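# Slide the folded letter fully into the envelope

## Task

Get the folded letter completely inside the envelope. At the end the letter and the envelope's pocket must both be smooth and the envelope must lie flat on the table. Creasing the letter or squeezing it flat anywhere new, even for a moment, counts as failure. Release everything and pull the grippers away; a result that holds only because the robot is still pressing or gripping does not count.

## Robot and tools

Robot: two 6-joint arms, left_arm and right_arm, each with a two-finger parallel gripper and a wrist camera. The names do not indicate sides of any image. Base poses in the scene frame: left_arm (+0.004, +0.270, -0.009) m, quat_wxyz (+0.999, -0.007, -0.021, -0.037); right_arm (-0.002, -0.269, -0.012) m, quat_wxyz (+0.999, +0.003, +0.026, +0.043). Joint ranges (rad), base to hand: waist -2.618 to 3.054, shoulder 0 to 3.142, elbow 0 to 3.142, wrist pitch -1.571 to 1.571, wrist yaw -1.571 to 1.571, wrist roll -2.094 to 2.094. An elbow never fully straightens. A bar under the bases and a plate behind it stick up as much as 3 cm above the table; touching them gives no warning.

Frames: the scene frame has its origin at table-top height, midway between the arms and roughly 5-10 cm back from the table's near edge; +x points out across the table, +y toward left_arm, +z up. In each gripper's own frame the fingers extend along +z and close along y. The reported end_effector_position sits between the finger pads, about 1 cm short of the tips; reported positions can be somewhat wrong, worse at long reach.

execute_actions(actions): actions is a list of actions, each a list of up to 15 rows. One row lasts one control step (1/30 s). If an action has fewer than 15 rows, its last row repeats, so each action lasts 0.5 s. A row is 14 numbers in [-1, 1]: left_arm dx, dy, dz, rx, ry, rz, grip, then the same seven for right_arm. dx..rz are an offset, not a pose: they place the target relative to the gripper's measured pose at the start of that action (for a call's first action, the last pose a result reported), in the gripper's own axes. Every row is relative to that same start, not added to the previous row. Scale: 1.0 = 0.6 m or 180 degrees; rx, ry, rz form one rotation vector. grip is absolute: +1 fully open (0.093 m), -1 closed. A row may carry 12 extra numbers in 0..1, stiffness multipliers for each joint (left 6, then right 6, joint order as in Joint positions); they persist until changed. An empty list just returns state and images.

Each step, the command is clipped to within 70 mm and 16 degrees of the measured pose; after an action the arm goes no further than its last clipped pose, so long moves need several actions. Friction can leave the hand up to about 31 mm short, and very small commands may not move it. When position and orientation conflict, position wins. To keep an arm still, send the offset back to its wanted pose in a reply's first call, zeros afterwards, and always the grip it should keep.

move(target, speed, blocking): target is one row in the same layout (14 numbers, optional stiffness), offsets from the pose in the most recent result that shows one. Each hand follows a straight path; both paths finish together, lasting 0.5-10 s, and are cut off at 10 s. speed is path top speed in m/s, 0.002-0.5, default 0.25; rotation up to twice that in rad/s. Grips are sent at the start. Paths ignore obstacles and the other arm; hands lag, wander, and may exceed speed near full reach. Faster contact hits harder; a target further beyond contact pushes harder. The result adds a "move:" line giving the ending (done, off_target, moving, held, fault) and limits (paced = the pose sent was clipped; held = a check blocked steps, after which motion may jump fast), plus each gripper's distance from its target. If only one arm is named, the other finished. blocking=false returns after 0.5 s while motion continues; poll with wait(0); other moves and actions are refused until a result shows the end, unless you wait or stop.

wait(seconds, 0-10): arms hold their last command; returns early when a running move ends. stop(): brakes a running move (needs room; fingers keep moving). zoom_image(camera, region [x0, y0, x1, y1] in pixels, at most 504x504) enlarges part of a camera's latest image. read_manual(section="licences") only returns licence text. finished_scene(scene) ends the scene irreversibly after the last command has been held and reports success; replying with no tool call also ends everything.

Results: a state line "left_arm: … | right_arm: …" with each gripper's position (m) and quat_wxyz in the scene frame; "Hand target" lines showing where the controller now drives each hand; "pose unreachable" when a clearance check altered or blocked a named arm's command; grip_measured, the finger motor on the grip scale. Pads meet near -0.94, and each mm of object width adds about 0.0208; each gripper's reading has its own fixed error up to about 0.02. Past contact the reading keeps moving toward the command, so it barely reveals touch; the lower the command below the width reading, the harder the squeeze, up to roughly 50-62 N per pad (less on objects thinner than 5 mm, with a possible brief spike on first touch). The Joint positions list ends with the opening in metres, which bottoms at zero. Cameras, 504x504 each, in order: cam_head_left, cam_head_right, cam_high, cam_low, cam_left_wrist, cam_right_wrist; calibration data (K, distortion, T_world_to_cam) is supplied and may be off by a few degrees and millimetres.

Heat and faults: holding loads warms motors. MOTOR HOT appears at 75 °C; at 90 °C that arm halts for 10 s; at 100 °C it goes limp and falls. Such stops appear as OVER-TEMPERATURE FAULT or FAULT lines. The robot keeps holding its last command while you compose a reply.

Avoid: squeezing the letter hard or closing fingers onto it so it creases; dropping or flinging things; slamming into the table, envelope or fixtures; letting the arms collide or press on each other; and ending while a gripper still holds or pins the letter or envelope.

Each tool is called after "Emit:" as a command line: name --argument value for each argument, lists and objects as JSON in quotes; but a table of rows of numbers goes row by row, as --pt "numbers of a row", without its own name.

## Session

I'll start by observing the scene.

Emit:
execute_actions --actions '[]'

Scene clock: 0.00 s.
left_arm: end_effector_position=(+0.3587, +0.2480, +0.4030) grip_measured=+1.000 end_effector_quat_wxyz=(+0.717, +0.023, +0.695, -0.036) | right_arm: end_effector_position=(+0.3908, -0.2344, +0.3699) grip_measured=+0.996 end_effector_quat_wxyz=(+0.691, -0.037, +0.721, +0.035)
Joint positions: left_arm=[ 0.002  1.033  1.03  -0.007  0.012 -0.006  0.093] | right_arm=[ 0.004  1.041  1.033  0.016 -0.012 -0.009  0.093]
Joint velocities: left_arm=[ 0.007 -0.002  0.002 -0.022  0.022 -0.095  0.   ] | right_arm=[-0.007  0.002  0.017 -0.051 -0.037 -0.022 -0.001]
Hand target (left_arm): +0.359, +0.248, +0.403; +0.717, +0.023, +0.695, -0.036
Hand target (right_arm): +0.391, -0.234, +0.370; +0.691, -0.037, +0.721, +0.035
Joint stiffness scale: left_arm=[1. 1. 1. 1. 1. 1.] | right_arm=[1. 1. 1. 1. 1. 1.]

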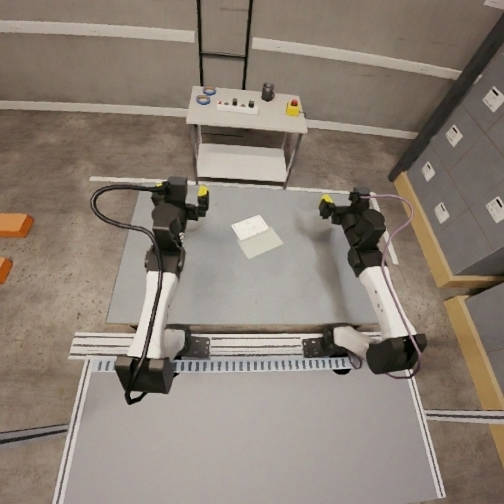

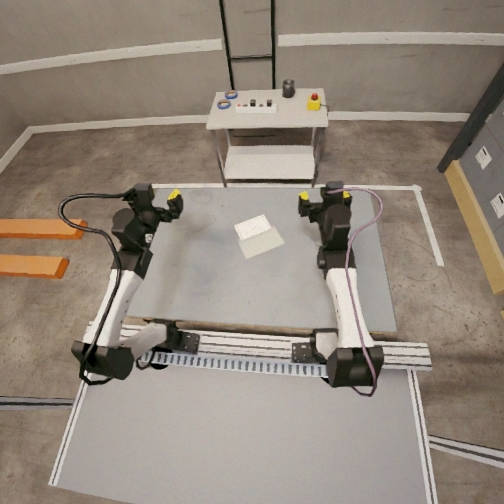

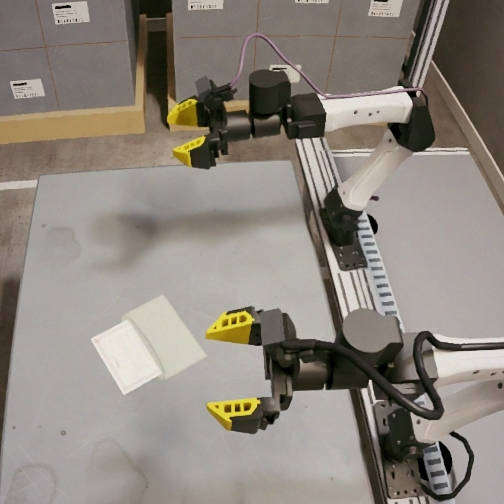

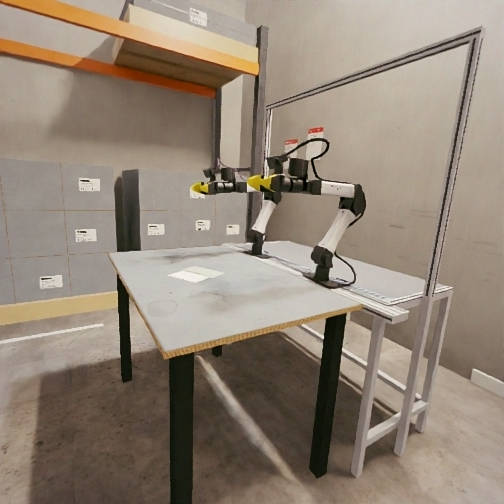

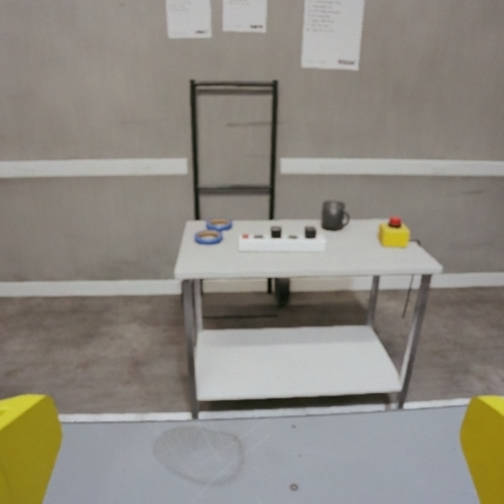

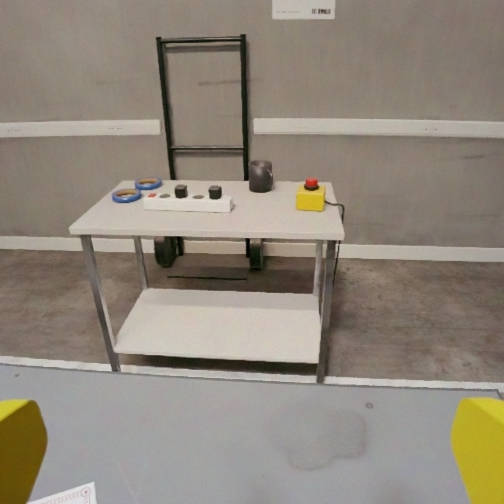

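Emit:
zoom_image --camera "cam_high" --region '[70, 270, 230, 410]'

Emit:
zoom_image --camera "cam_head_left" --region '[215, 200, 300, 270]'

Emit:
zoom_image --camera "cam_low" --region '[150, 250, 240, 300]'

Emit:
zoom_image --camera "cam_head_right" --region '[215, 200, 300, 270]'

Region (70, 270, 230, 410) of cam_high's 504x504 image, scaled by 3.150, with more detail than that image has; it fills the top 441 rows of this view, and the rest is white.

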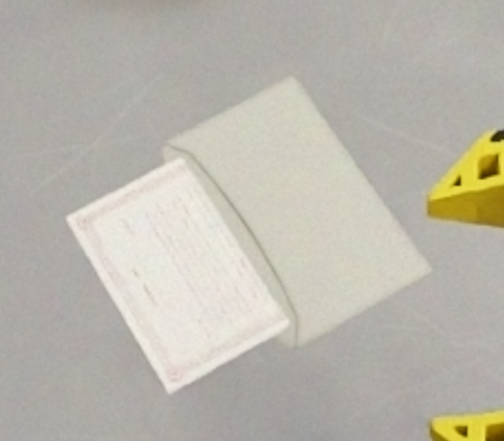

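Region (215, 200, 300, 270) of cam_head_left's 504x504 image, scaled by 5.929, with more detail than that image has; it fills the top 415 rows of this view, and the rest is white.

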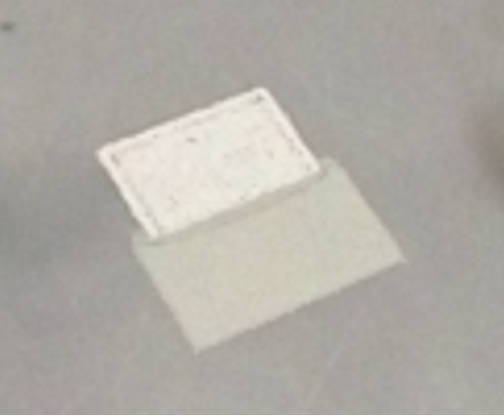

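Region (150, 250, 240, 300) of cam_low's 504x504 image, scaled by 5.600, with more detail than that image has.

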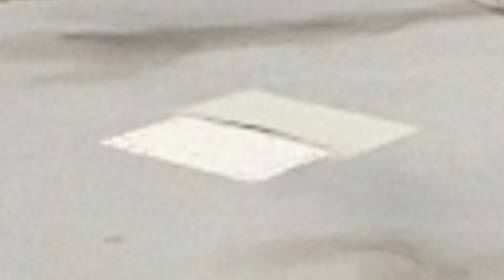

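Region (215, 200, 300, 270) of cam_head_right's 504x504 image, scaled by 5.929, with more detail than that image has; it fills the top 415 rows of this view, and the rest is white.

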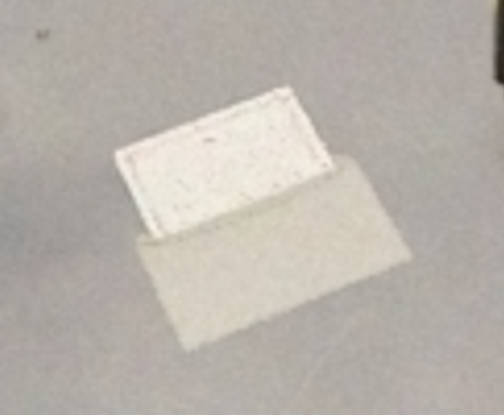

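Emit:
move --target '[0.4228,-0.1430,-0.0489,0.1538,0.3095,0.0832,0.3, 0.3447,0.3148,0.1227,-0.10685,0.28855,-0.05828,0.3]' --speed 0.2

Scene clock: 123.27 s.
left_arm: end_effector_position=(+0.3271, +0.1691, +0.1477) grip_measured=+0.302 end_effector_quat_wxyz=(+0.286, +0.270, +0.916, -0.086) | right_arm: end_effector_position=(+0.4393, -0.0452, +0.1612) grip_measured=+0.302 end_effector_quat_wxyz=(+0.300, -0.219, +0.926, +0.071)
Joint positions: left_arm=[-0.132  1.387  1.049 -0.704  0.204  0.309  0.06 ] | right_arm=[ 0.406  1.817  1.637 -0.721  0.038  0.006  0.06 ]
Joint velocities: left_arm=[ 0.002 -0.012  0.007  0.007 -0.037 -0.037 -0.   ] | right_arm=[ 0.002 -0.007  0.022 -0.007  0.051  0.022  0.   ]
Hand target (left_arm): +0.330, +0.162, +0.152; +0.287, +0.281, +0.911, -0.092
Hand target (right_arm): +0.437, -0.039, +0.161; +0.293, -0.221, +0.927, +0.078
Off the commanded pose (left_arm): 0.010 m, 2 deg.
Off the commanded pose (right_arm): 0.006 m, 1 deg.
Joint stiffness scale: left_arm=[1. 1. 1. 1. 1. 1.] | right_arm=[1. 1. 1. 1. 1. 1.]
move: done
camera_calibration (this result's frames):
cam_left_wrist: T_world_to_cam=[[-0.534954, -0.844786, -0.0126541, 0.325736], [-0.829403, 0.527949, -0.182648, 0.252873], [0.160979, -0.0872129, -0.983097, 0.187915], [0, 0, 0, 1]] pos_world=[0.353737, 0.158062, 0.235047]
cam_right_wrist: T_world_to_cam=[[0.42864, -0.903293, 0.0181641, -0.229316], [-0.884295, -0.423576, -0.196483, 0.442246], [0.185176, 0.0681581, -0.980339, 0.163365], [0, 0, 0, 1]] pos_world=[0.459119, -0.0309501, 0.251213]

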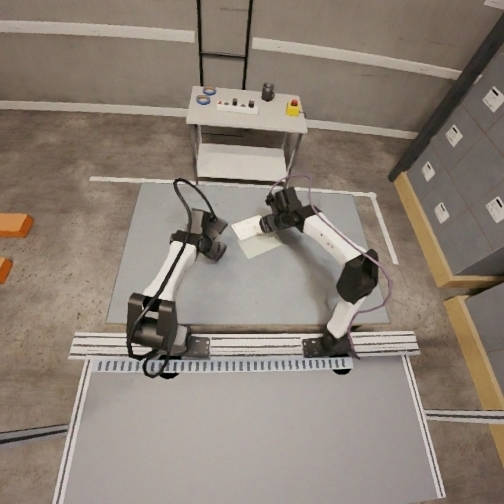

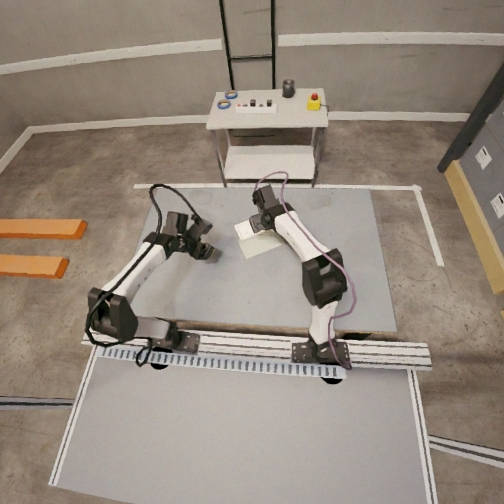

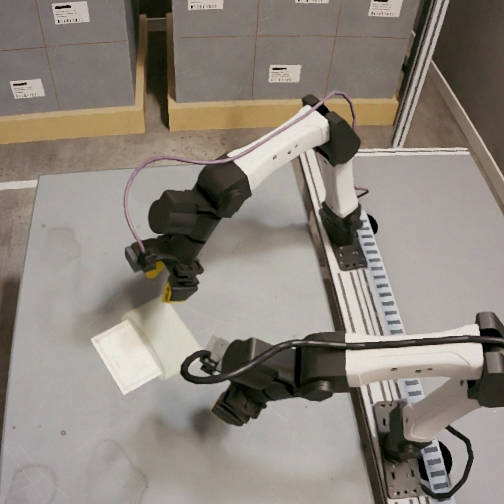

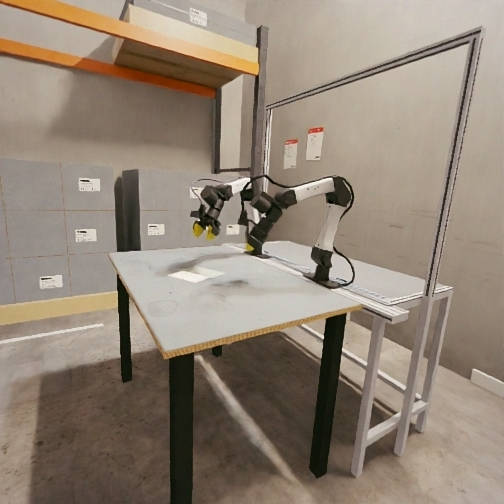

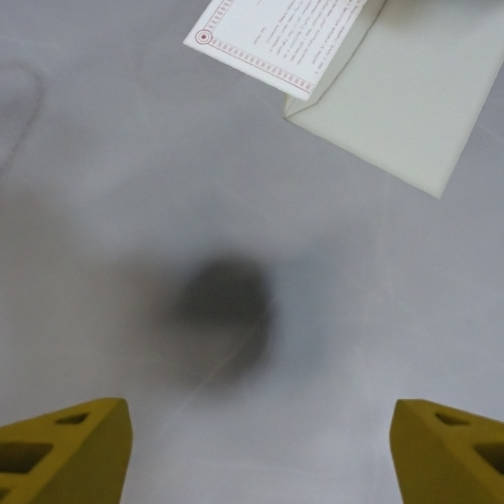

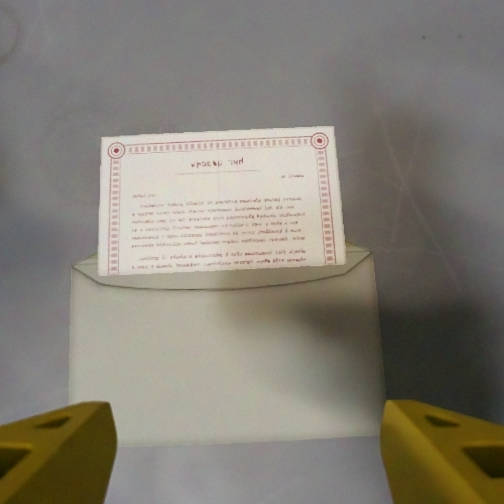

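Emit:
zoom_image --camera "cam_right_wrist" --region '[60, 220, 220, 320]'

Emit:
zoom_image --camera "cam_right_wrist" --region '[240, 210, 400, 310]'

Emit:
zoom_image --camera "cam_left_wrist" --region '[170, 0, 470, 210]'

Region (60, 220, 220, 320) of cam_right_wrist's 504x504 image, scaled by 3.150, with more detail than that image has; it fills the top 315 rows of this view, and the rest is white.

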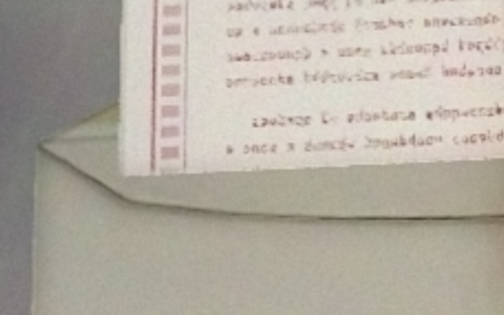

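Region (240, 210, 400, 310) of cam_right_wrist's 504x504 image, scaled by 3.150, with more detail than that image has; it fills the top 315 rows of this view, and the rest is white.

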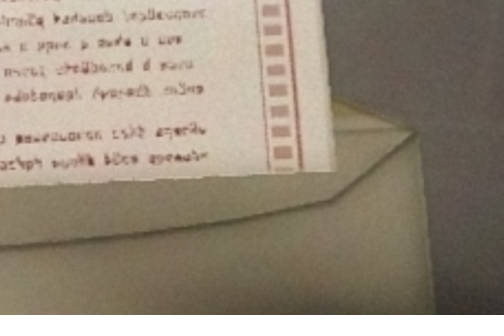

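Region (170, 0, 470, 210) of cam_left_wrist's 504x504 image, scaled by 1.680, with more detail than that image has; it fills the top 353 rows of this view, and the rest is white.

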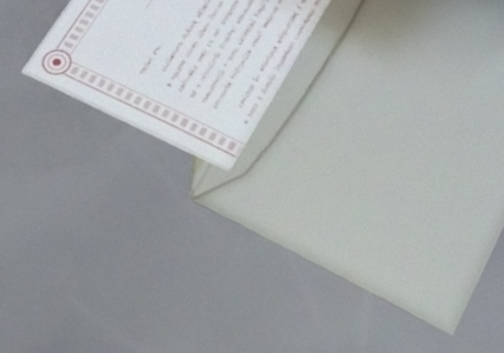

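Emit:
move --target '[-0.0741,-0.1180,0.2398,0.1112,-0.1100,0.1131,-0.14, -0.0486,0.0280,0.2228,-0.0070,0.0439,-0.0113,0.3]' --speed 0.12

Scene clock: 227.80 s.
left_arm: end_effector_position=(+0.3862, +0.0555, +0.0541) grip_measured=-0.138 end_effector_quat_wxyz=(+0.385, +0.444, +0.775, -0.231) | right_arm: end_effector_position=(+0.5286, +0.0061, +0.0740) grip_measured=+0.302 end_effector_quat_wxyz=(+0.243, -0.230, +0.941, +0.057)
Joint positions: left_arm=[-0.225  1.859  0.92   0.095  0.586  0.5    0.039] | right_arm=[ 0.406  2.409  2.283 -0.896  0.034 -0.004  0.06 ]
Joint velocities: left_arm=[-0.007  0.002  0.007 -0.037 -0.007  0.007 -0.   ] | right_arm=[ 0.007  0.007 -0.012 -0.022 -0.022  0.022 -0.   ]
Hand target (left_arm): +0.389, +0.047, +0.057; +0.395, +0.454, +0.763, -0.236
Hand target (right_arm): +0.524, +0.014, +0.070; +0.235, -0.242, +0.939, +0.061
Off the commanded pose (left_arm): 0.011 m, 2 deg.
Off the commanded pose (right_arm): 0.012 m, 2 deg.
Joint stiffness scale: left_arm=[1. 1. 1. 1. 1. 1.] | right_arm=[1. 1. 1. 1. 1. 1.]
move: off_target (left_arm, right_arm)
camera_calibration (this result's frames):
cam_left_wrist: T_world_to_cam=[[-0.859523, -0.511081, 0.00397848, 0.366115], [-0.447806, 0.749311, -0.487854, 0.201608], [0.246352, -0.421104, -0.872916, 0.0560171], [0, 0, 0, 1]] pos_world=[0.391165, 0.0596362, 0.145797]
cam_right_wrist: T_world_to_cam=[[0.44374, -0.895807, 0.0250051, -0.228223], [-0.892609, -0.444291, -0.0765149, 0.521503], [0.0796521, 0.011633, -0.996755, 0.115179], [0, 0, 0, 1]] pos_world=[0.557596, 0.0259156, 0.160415]

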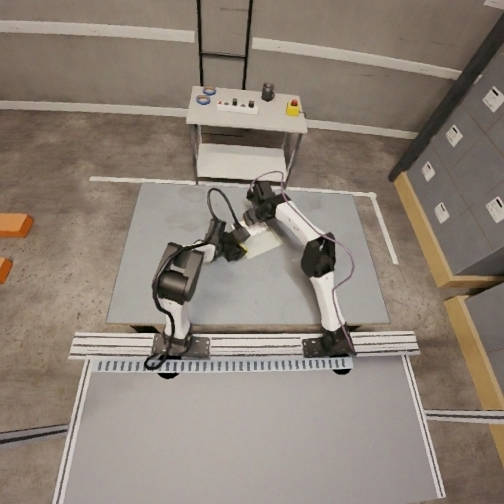

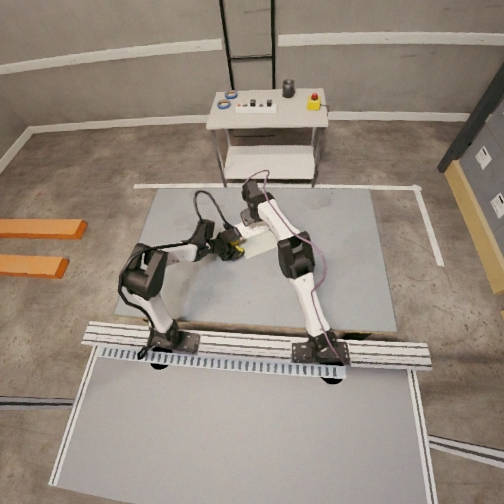

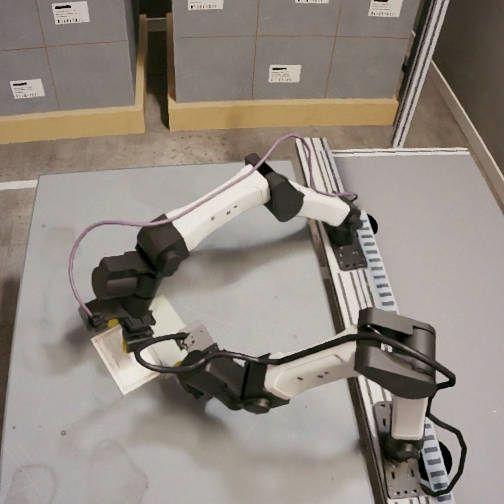

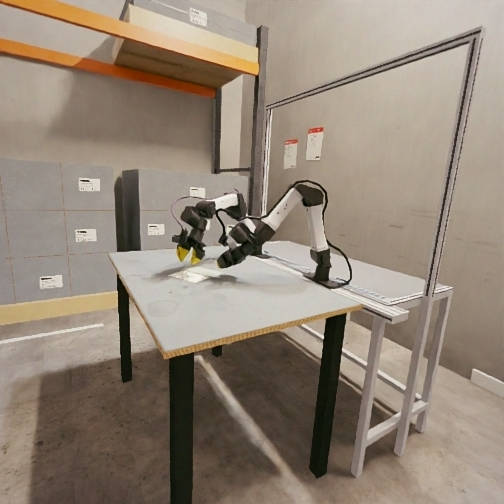

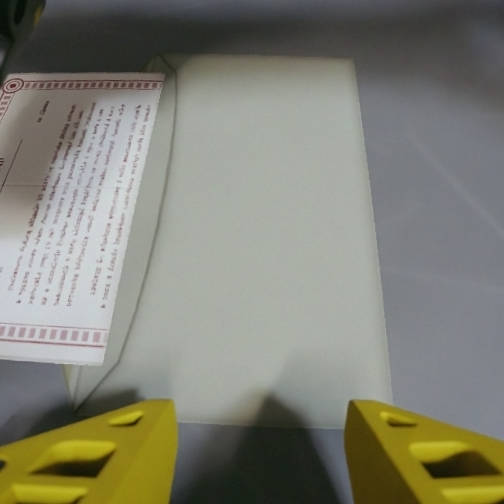

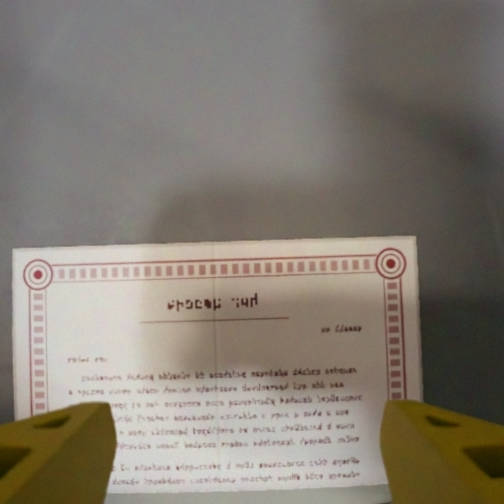

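Emit:
move --target '[-0.0038,-0.0095,0.0445,0.0025,-0.0090,0.0081,-0.14, 0.0242,0.0333,0.0438,-0.0054,0.0,-0.0097,0.3]' --speed 0.04

Scene clock: 262.40 s.
left_arm: end_effector_position=(+0.3877, +0.0386, +0.0401) grip_measured=-0.138 end_effector_quat_wxyz=(+0.390, +0.451, +0.766, -0.240) | right_arm: end_effector_position=(+0.5266, +0.0191, +0.0522) grip_measured=+0.302 end_effector_quat_wxyz=(+0.251, -0.239, +0.936, +0.062)
Joint positions: left_arm=[-0.261  1.925  0.92   0.187  0.587  0.478  0.039] | right_arm=[ 0.426  2.409  2.187 -0.782  0.034 -0.005  0.06 ]
Joint velocities: left_arm=[ 0.012  0.002  0.002  0.066 -0.037 -0.066 -0.   ] | right_arm=[ 0.002  0.007  0.007  0.095 -0.007  0.037 -0.   ]
Hand target (left_arm): +0.393, +0.033, +0.040; +0.397, +0.452, +0.763, -0.235
Hand target (right_arm): +0.519, +0.023, +0.044; +0.242, -0.247, +0.936, +0.061
Off the commanded pose (left_arm): 0.007 m, 1 deg.
Off the commanded pose (right_arm): 0.012 m, 1 deg.
Joint stiffness scale: left_arm=[1. 1. 1. 1. 1. 1.] | right_arm=[1. 1. 1. 1. 1. 1.]
move: off_target (right_arm)
camera_calibration (this result's frames):
cam_left_wrist: T_world_to_cam=[[-0.871255, -0.490817, 0.00364029, 0.362627], [-0.425741, 0.752007, -0.50322, 0.200077], [0.244251, -0.439983, -0.864151, 0.0375152], [0, 0, 0, 1]] pos_world=[0.391959, 0.0440307, 0.131781]
cam_right_wrist: T_world_to_cam=[[0.460855, -0.887158, 0.0237303, -0.224199], [-0.882328, -0.460894, -0.0952595, 0.519748], [0.0954474, 0.022963, -0.99517, 0.0849173], [0, 0, 0, 1]] pos_world=[0.553806, 0.0386991, 0.139338]

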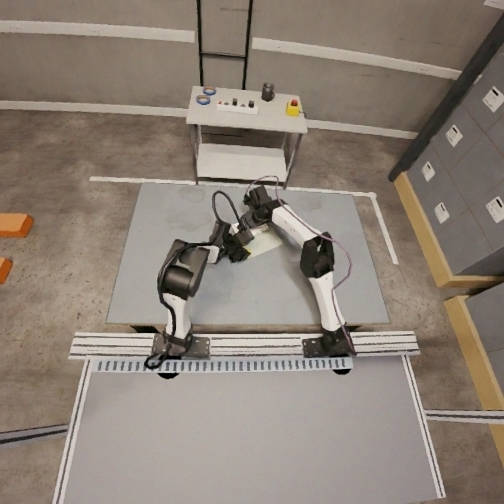

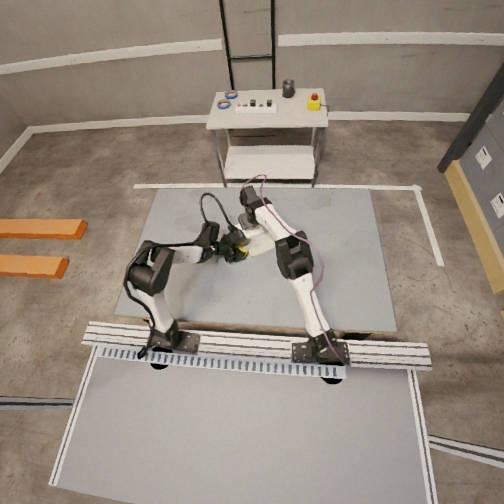

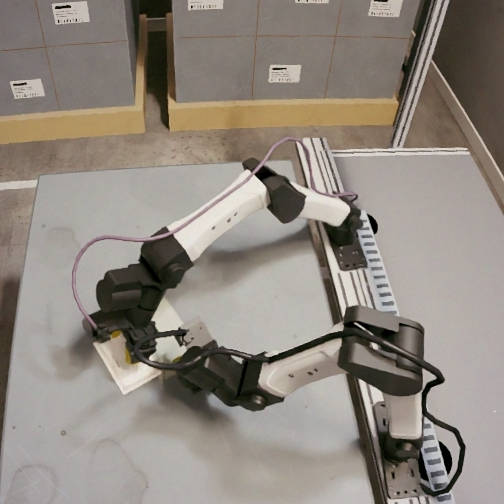

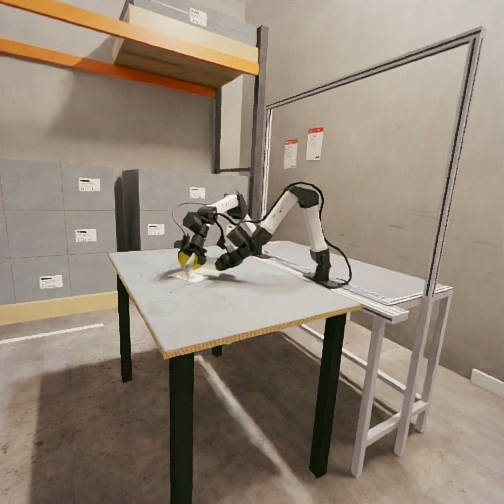

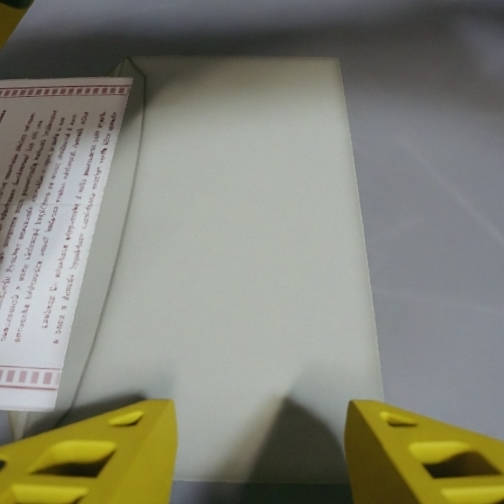

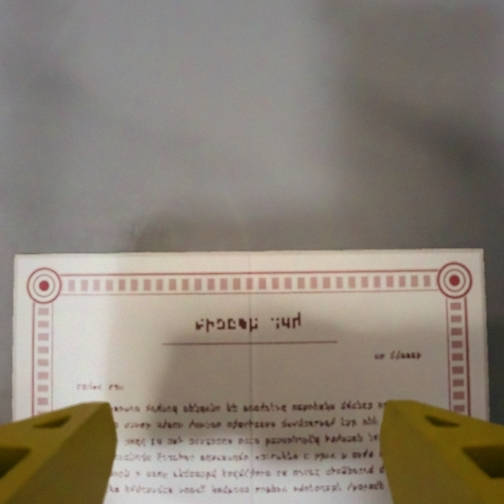

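Emit:
move --target '[0.0293,0.0005,0.0106,0,0,0.0063,-0.14, 0.0183,0.0,0.0318,0,0.008,0,0.3]' --speed 0.03

Scene clock: 292.00 s.
left_arm: end_effector_position=(+0.3857, +0.0393, +0.0287) grip_measured=-0.138 end_effector_quat_wxyz=(+0.391, +0.460, +0.762, -0.235) | right_arm: end_effector_position=(+0.5296, +0.0210, +0.0455) grip_measured=+0.302 end_effector_quat_wxyz=(+0.254, -0.239, +0.935, +0.063)
Joint positions: left_arm=[-0.261  1.951  0.898  0.231  0.587  0.501  0.039] | right_arm=[ 0.426  2.425  2.187 -0.761  0.034 -0.005  0.06 ]
Joint velocities: left_arm=[-0.002  0.007 -0.017 -0.022 -0.007 -0.037 -0.   ] | right_arm=[ 0.007 -0.012 -0.027  0.022 -0.022  0.037 -0.   ]
Hand target (left_arm): +0.385, +0.043, +0.022; +0.392, +0.459, +0.762, -0.236
Hand target (right_arm): +0.526, +0.019, +0.030; +0.239, -0.239, +0.939, +0.059
Off the commanded pose (left_arm): 0.008 m, 0 deg.
Off the commanded pose (right_arm): 0.016 m, 2 deg.
Joint stiffness scale: left_arm=[1. 1. 1. 1. 1. 1.] | right_arm=[1. 1. 1. 1. 1. 1.]
move: off_target (right_arm)
camera_calibration (this result's frames):
cam_left_wrist: T_world_to_cam=[[-0.877559, -0.479303, -0.0126111, 0.363683], [-0.409135, 0.762283, -0.501531, 0.186109], [0.249999, -0.434963, -0.865048, 0.0260899], [0, 0, 0, 1]] pos_world=[0.388774, 0.0437949, 0.120495]
cam_right_wrist: T_world_to_cam=[[0.460648, -0.88727, 0.0235821, -0.223619], [-0.881997, -0.460564, -0.0998116, 0.522597], [0.0994209, 0.0251786, -0.994727, 0.0756905], [0, 0, 0, 1]] pos_world=[0.556413, 0.0403734, 0.132726]

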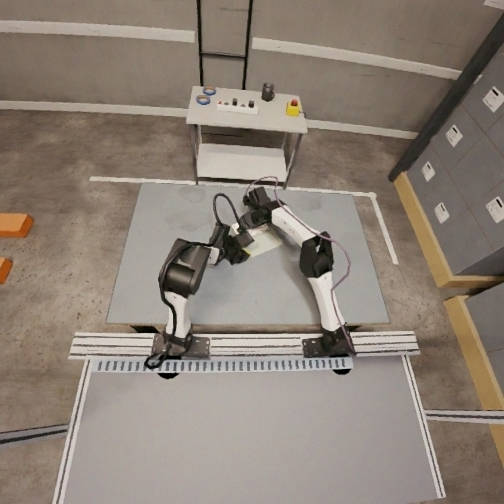

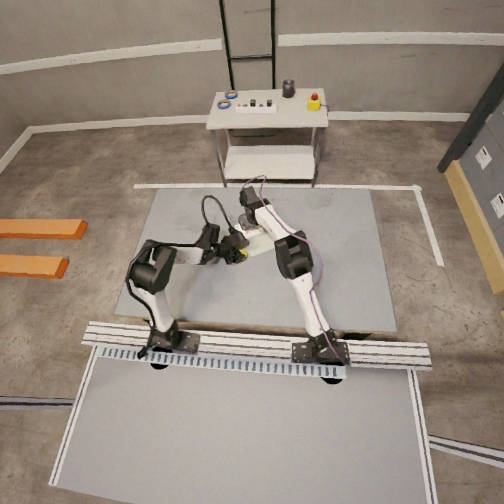

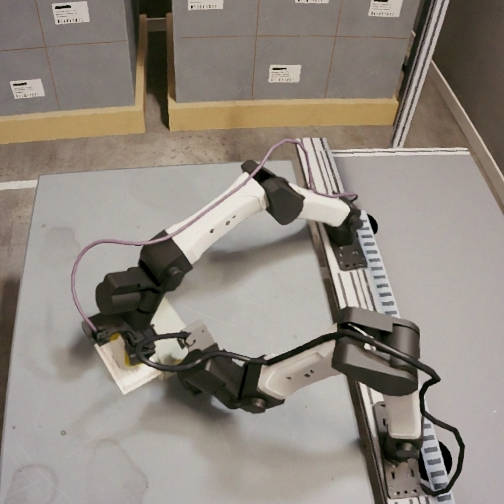

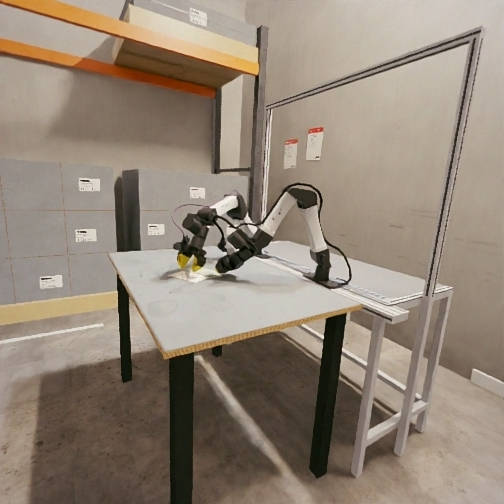

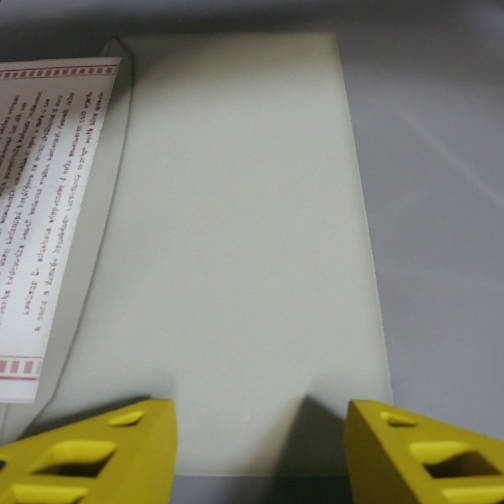

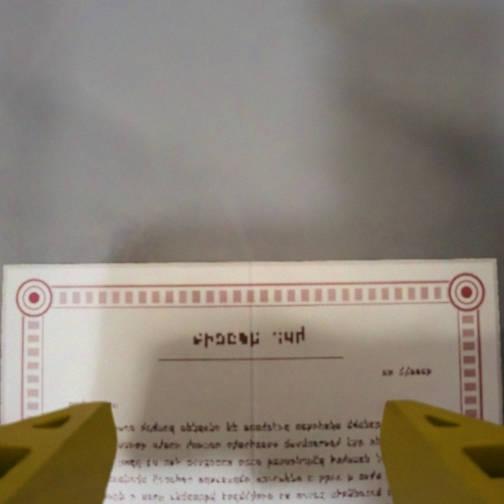

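Emit:
move --target '[0.0353,-0.0046,0.0194,0,0,0,-0.14, 0.0339,0.0,0.0381,0,0.011,0,0.3]' --speed 0.03

Scene clock: 315.27 s.
left_arm: end_effector_position=(+0.3871, +0.0386, +0.0164) grip_measured=-0.138 end_effector_quat_wxyz=(+0.397, +0.461, +0.758, -0.234) | right_arm: end_effector_position=(+0.5287, +0.0209, +0.0333) grip_measured=+0.302 end_effector_quat_wxyz=(+0.253, -0.239, +0.935, +0.063)
Joint positions: left_arm=[-0.261  1.993  0.879  0.307  0.587  0.501  0.039] | right_arm=[ 0.426  2.425  2.139 -0.713  0.034 -0.005  0.06 ]
Joint velocities: left_arm=[ 0.002  0.002  0.002 -0.037  0.081  0.081  0.   ] | right_arm=[-0.002  0.002 -0.012  0.007 -0.022  0.081 -0.   ]
Hand target (left_arm): +0.382, +0.041, +0.005; +0.391, +0.460, +0.762, -0.235
Hand target (right_arm): +0.524, +0.018, +0.016; +0.237, -0.239, +0.940, +0.059
Off the commanded pose (left_arm): 0.013 m, 1 deg.
Off the commanded pose (right_arm): 0.019 m, 2 deg.
Joint stiffness scale: left_arm=[1. 1. 1. 1. 1. 1.] | right_arm=[1. 1. 1. 1. 1. 1.]
move: off_target (left_arm, right_arm)
camera_calibration (this result's frames):
cam_left_wrist: T_world_to_cam=[[-0.877669, -0.478737, -0.0225325, 0.364641], [-0.401394, 0.759939, -0.511248, 0.178245], [0.261877, -0.439662, -0.859138, 0.0103463], [0, 0, 0, 1]] pos_world=[0.388871, 0.0436606, 0.108233]
cam_right_wrist: T_world_to_cam=[[0.460665, -0.88726, 0.0235945, -0.223033], [-0.882025, -0.460591, -0.0994323, 0.520517], [0.0990898, 0.024994, -0.994765, 0.0638901], [0, 0, 0, 1]] pos_world=[0.555522, 0.0402609, 0.120574]

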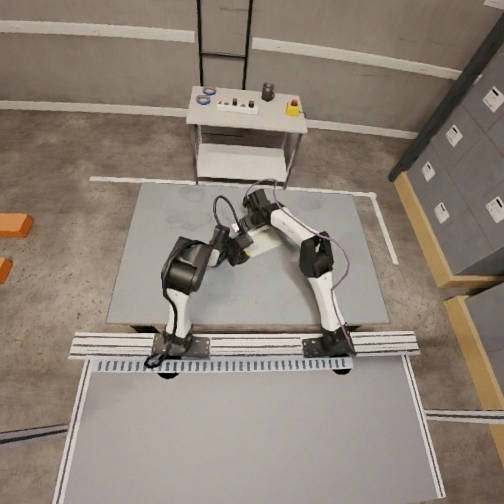

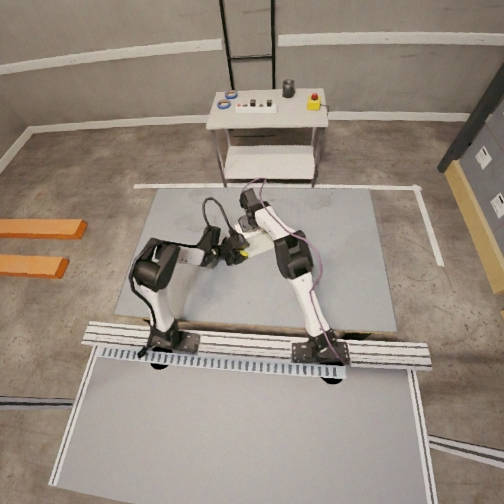

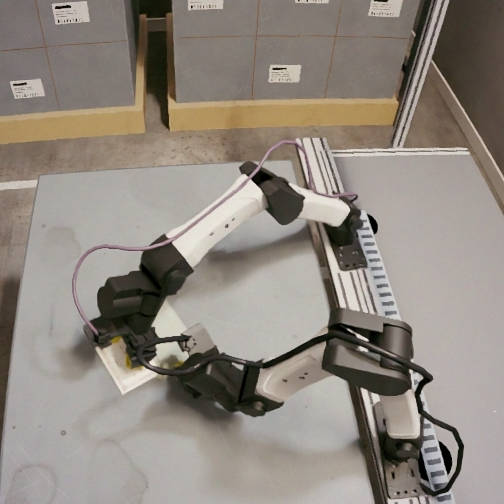

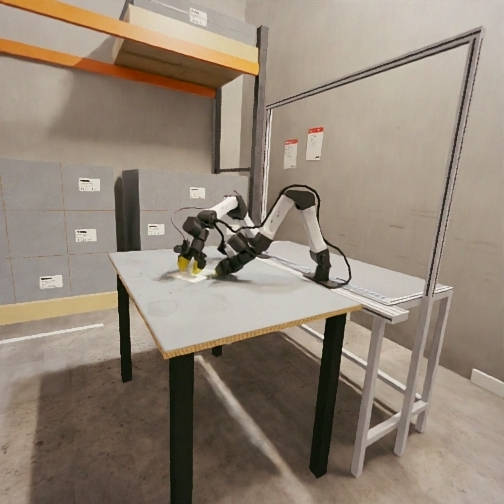

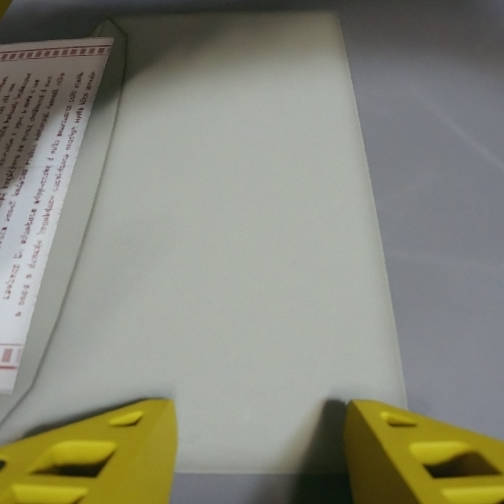

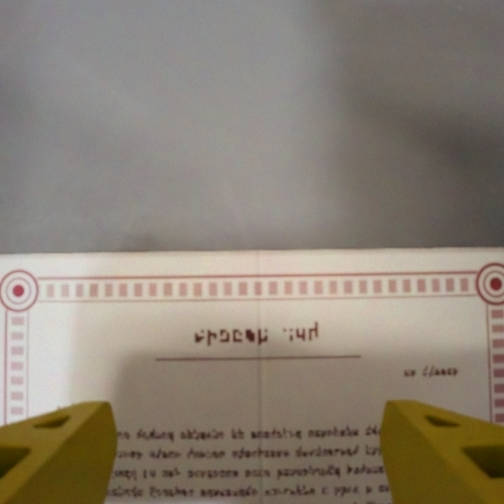

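Emit:
zoom_image --camera "cam_low" --region '[160, 235, 260, 295]'

Emit:
zoom_image --camera "cam_left_wrist" --region '[0, 0, 200, 200]'

Emit:
zoom_image --camera "cam_left_wrist" --region '[0, 250, 200, 450]'

Region (160, 235, 260, 295) of cam_low's 504x504 image, scaled by 5.040, with more detail than that image has; it fills the top 302 rows of this view, and the rest is white.

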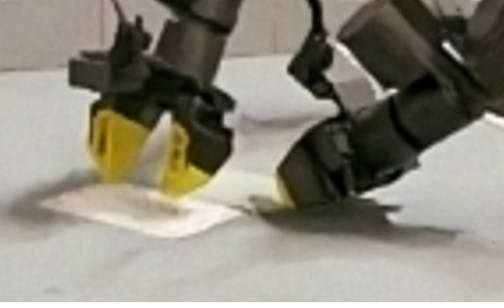

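Region (0, 0, 200, 200) of cam_left_wrist's 504x504 image, scaled by 2.520, with more detail than that image has.

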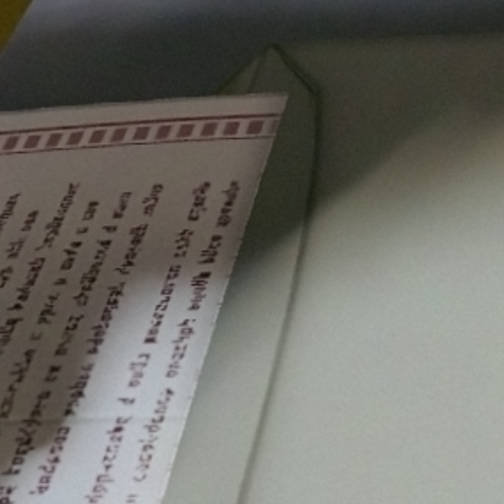

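Region (0, 250, 200, 450) of cam_left_wrist's 504x504 image, scaled by 2.520, with more detail than that image has.

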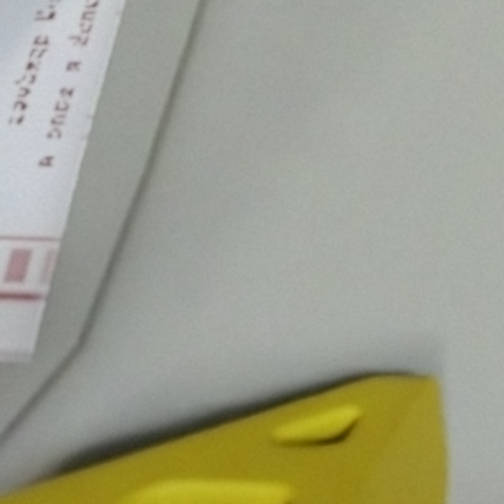

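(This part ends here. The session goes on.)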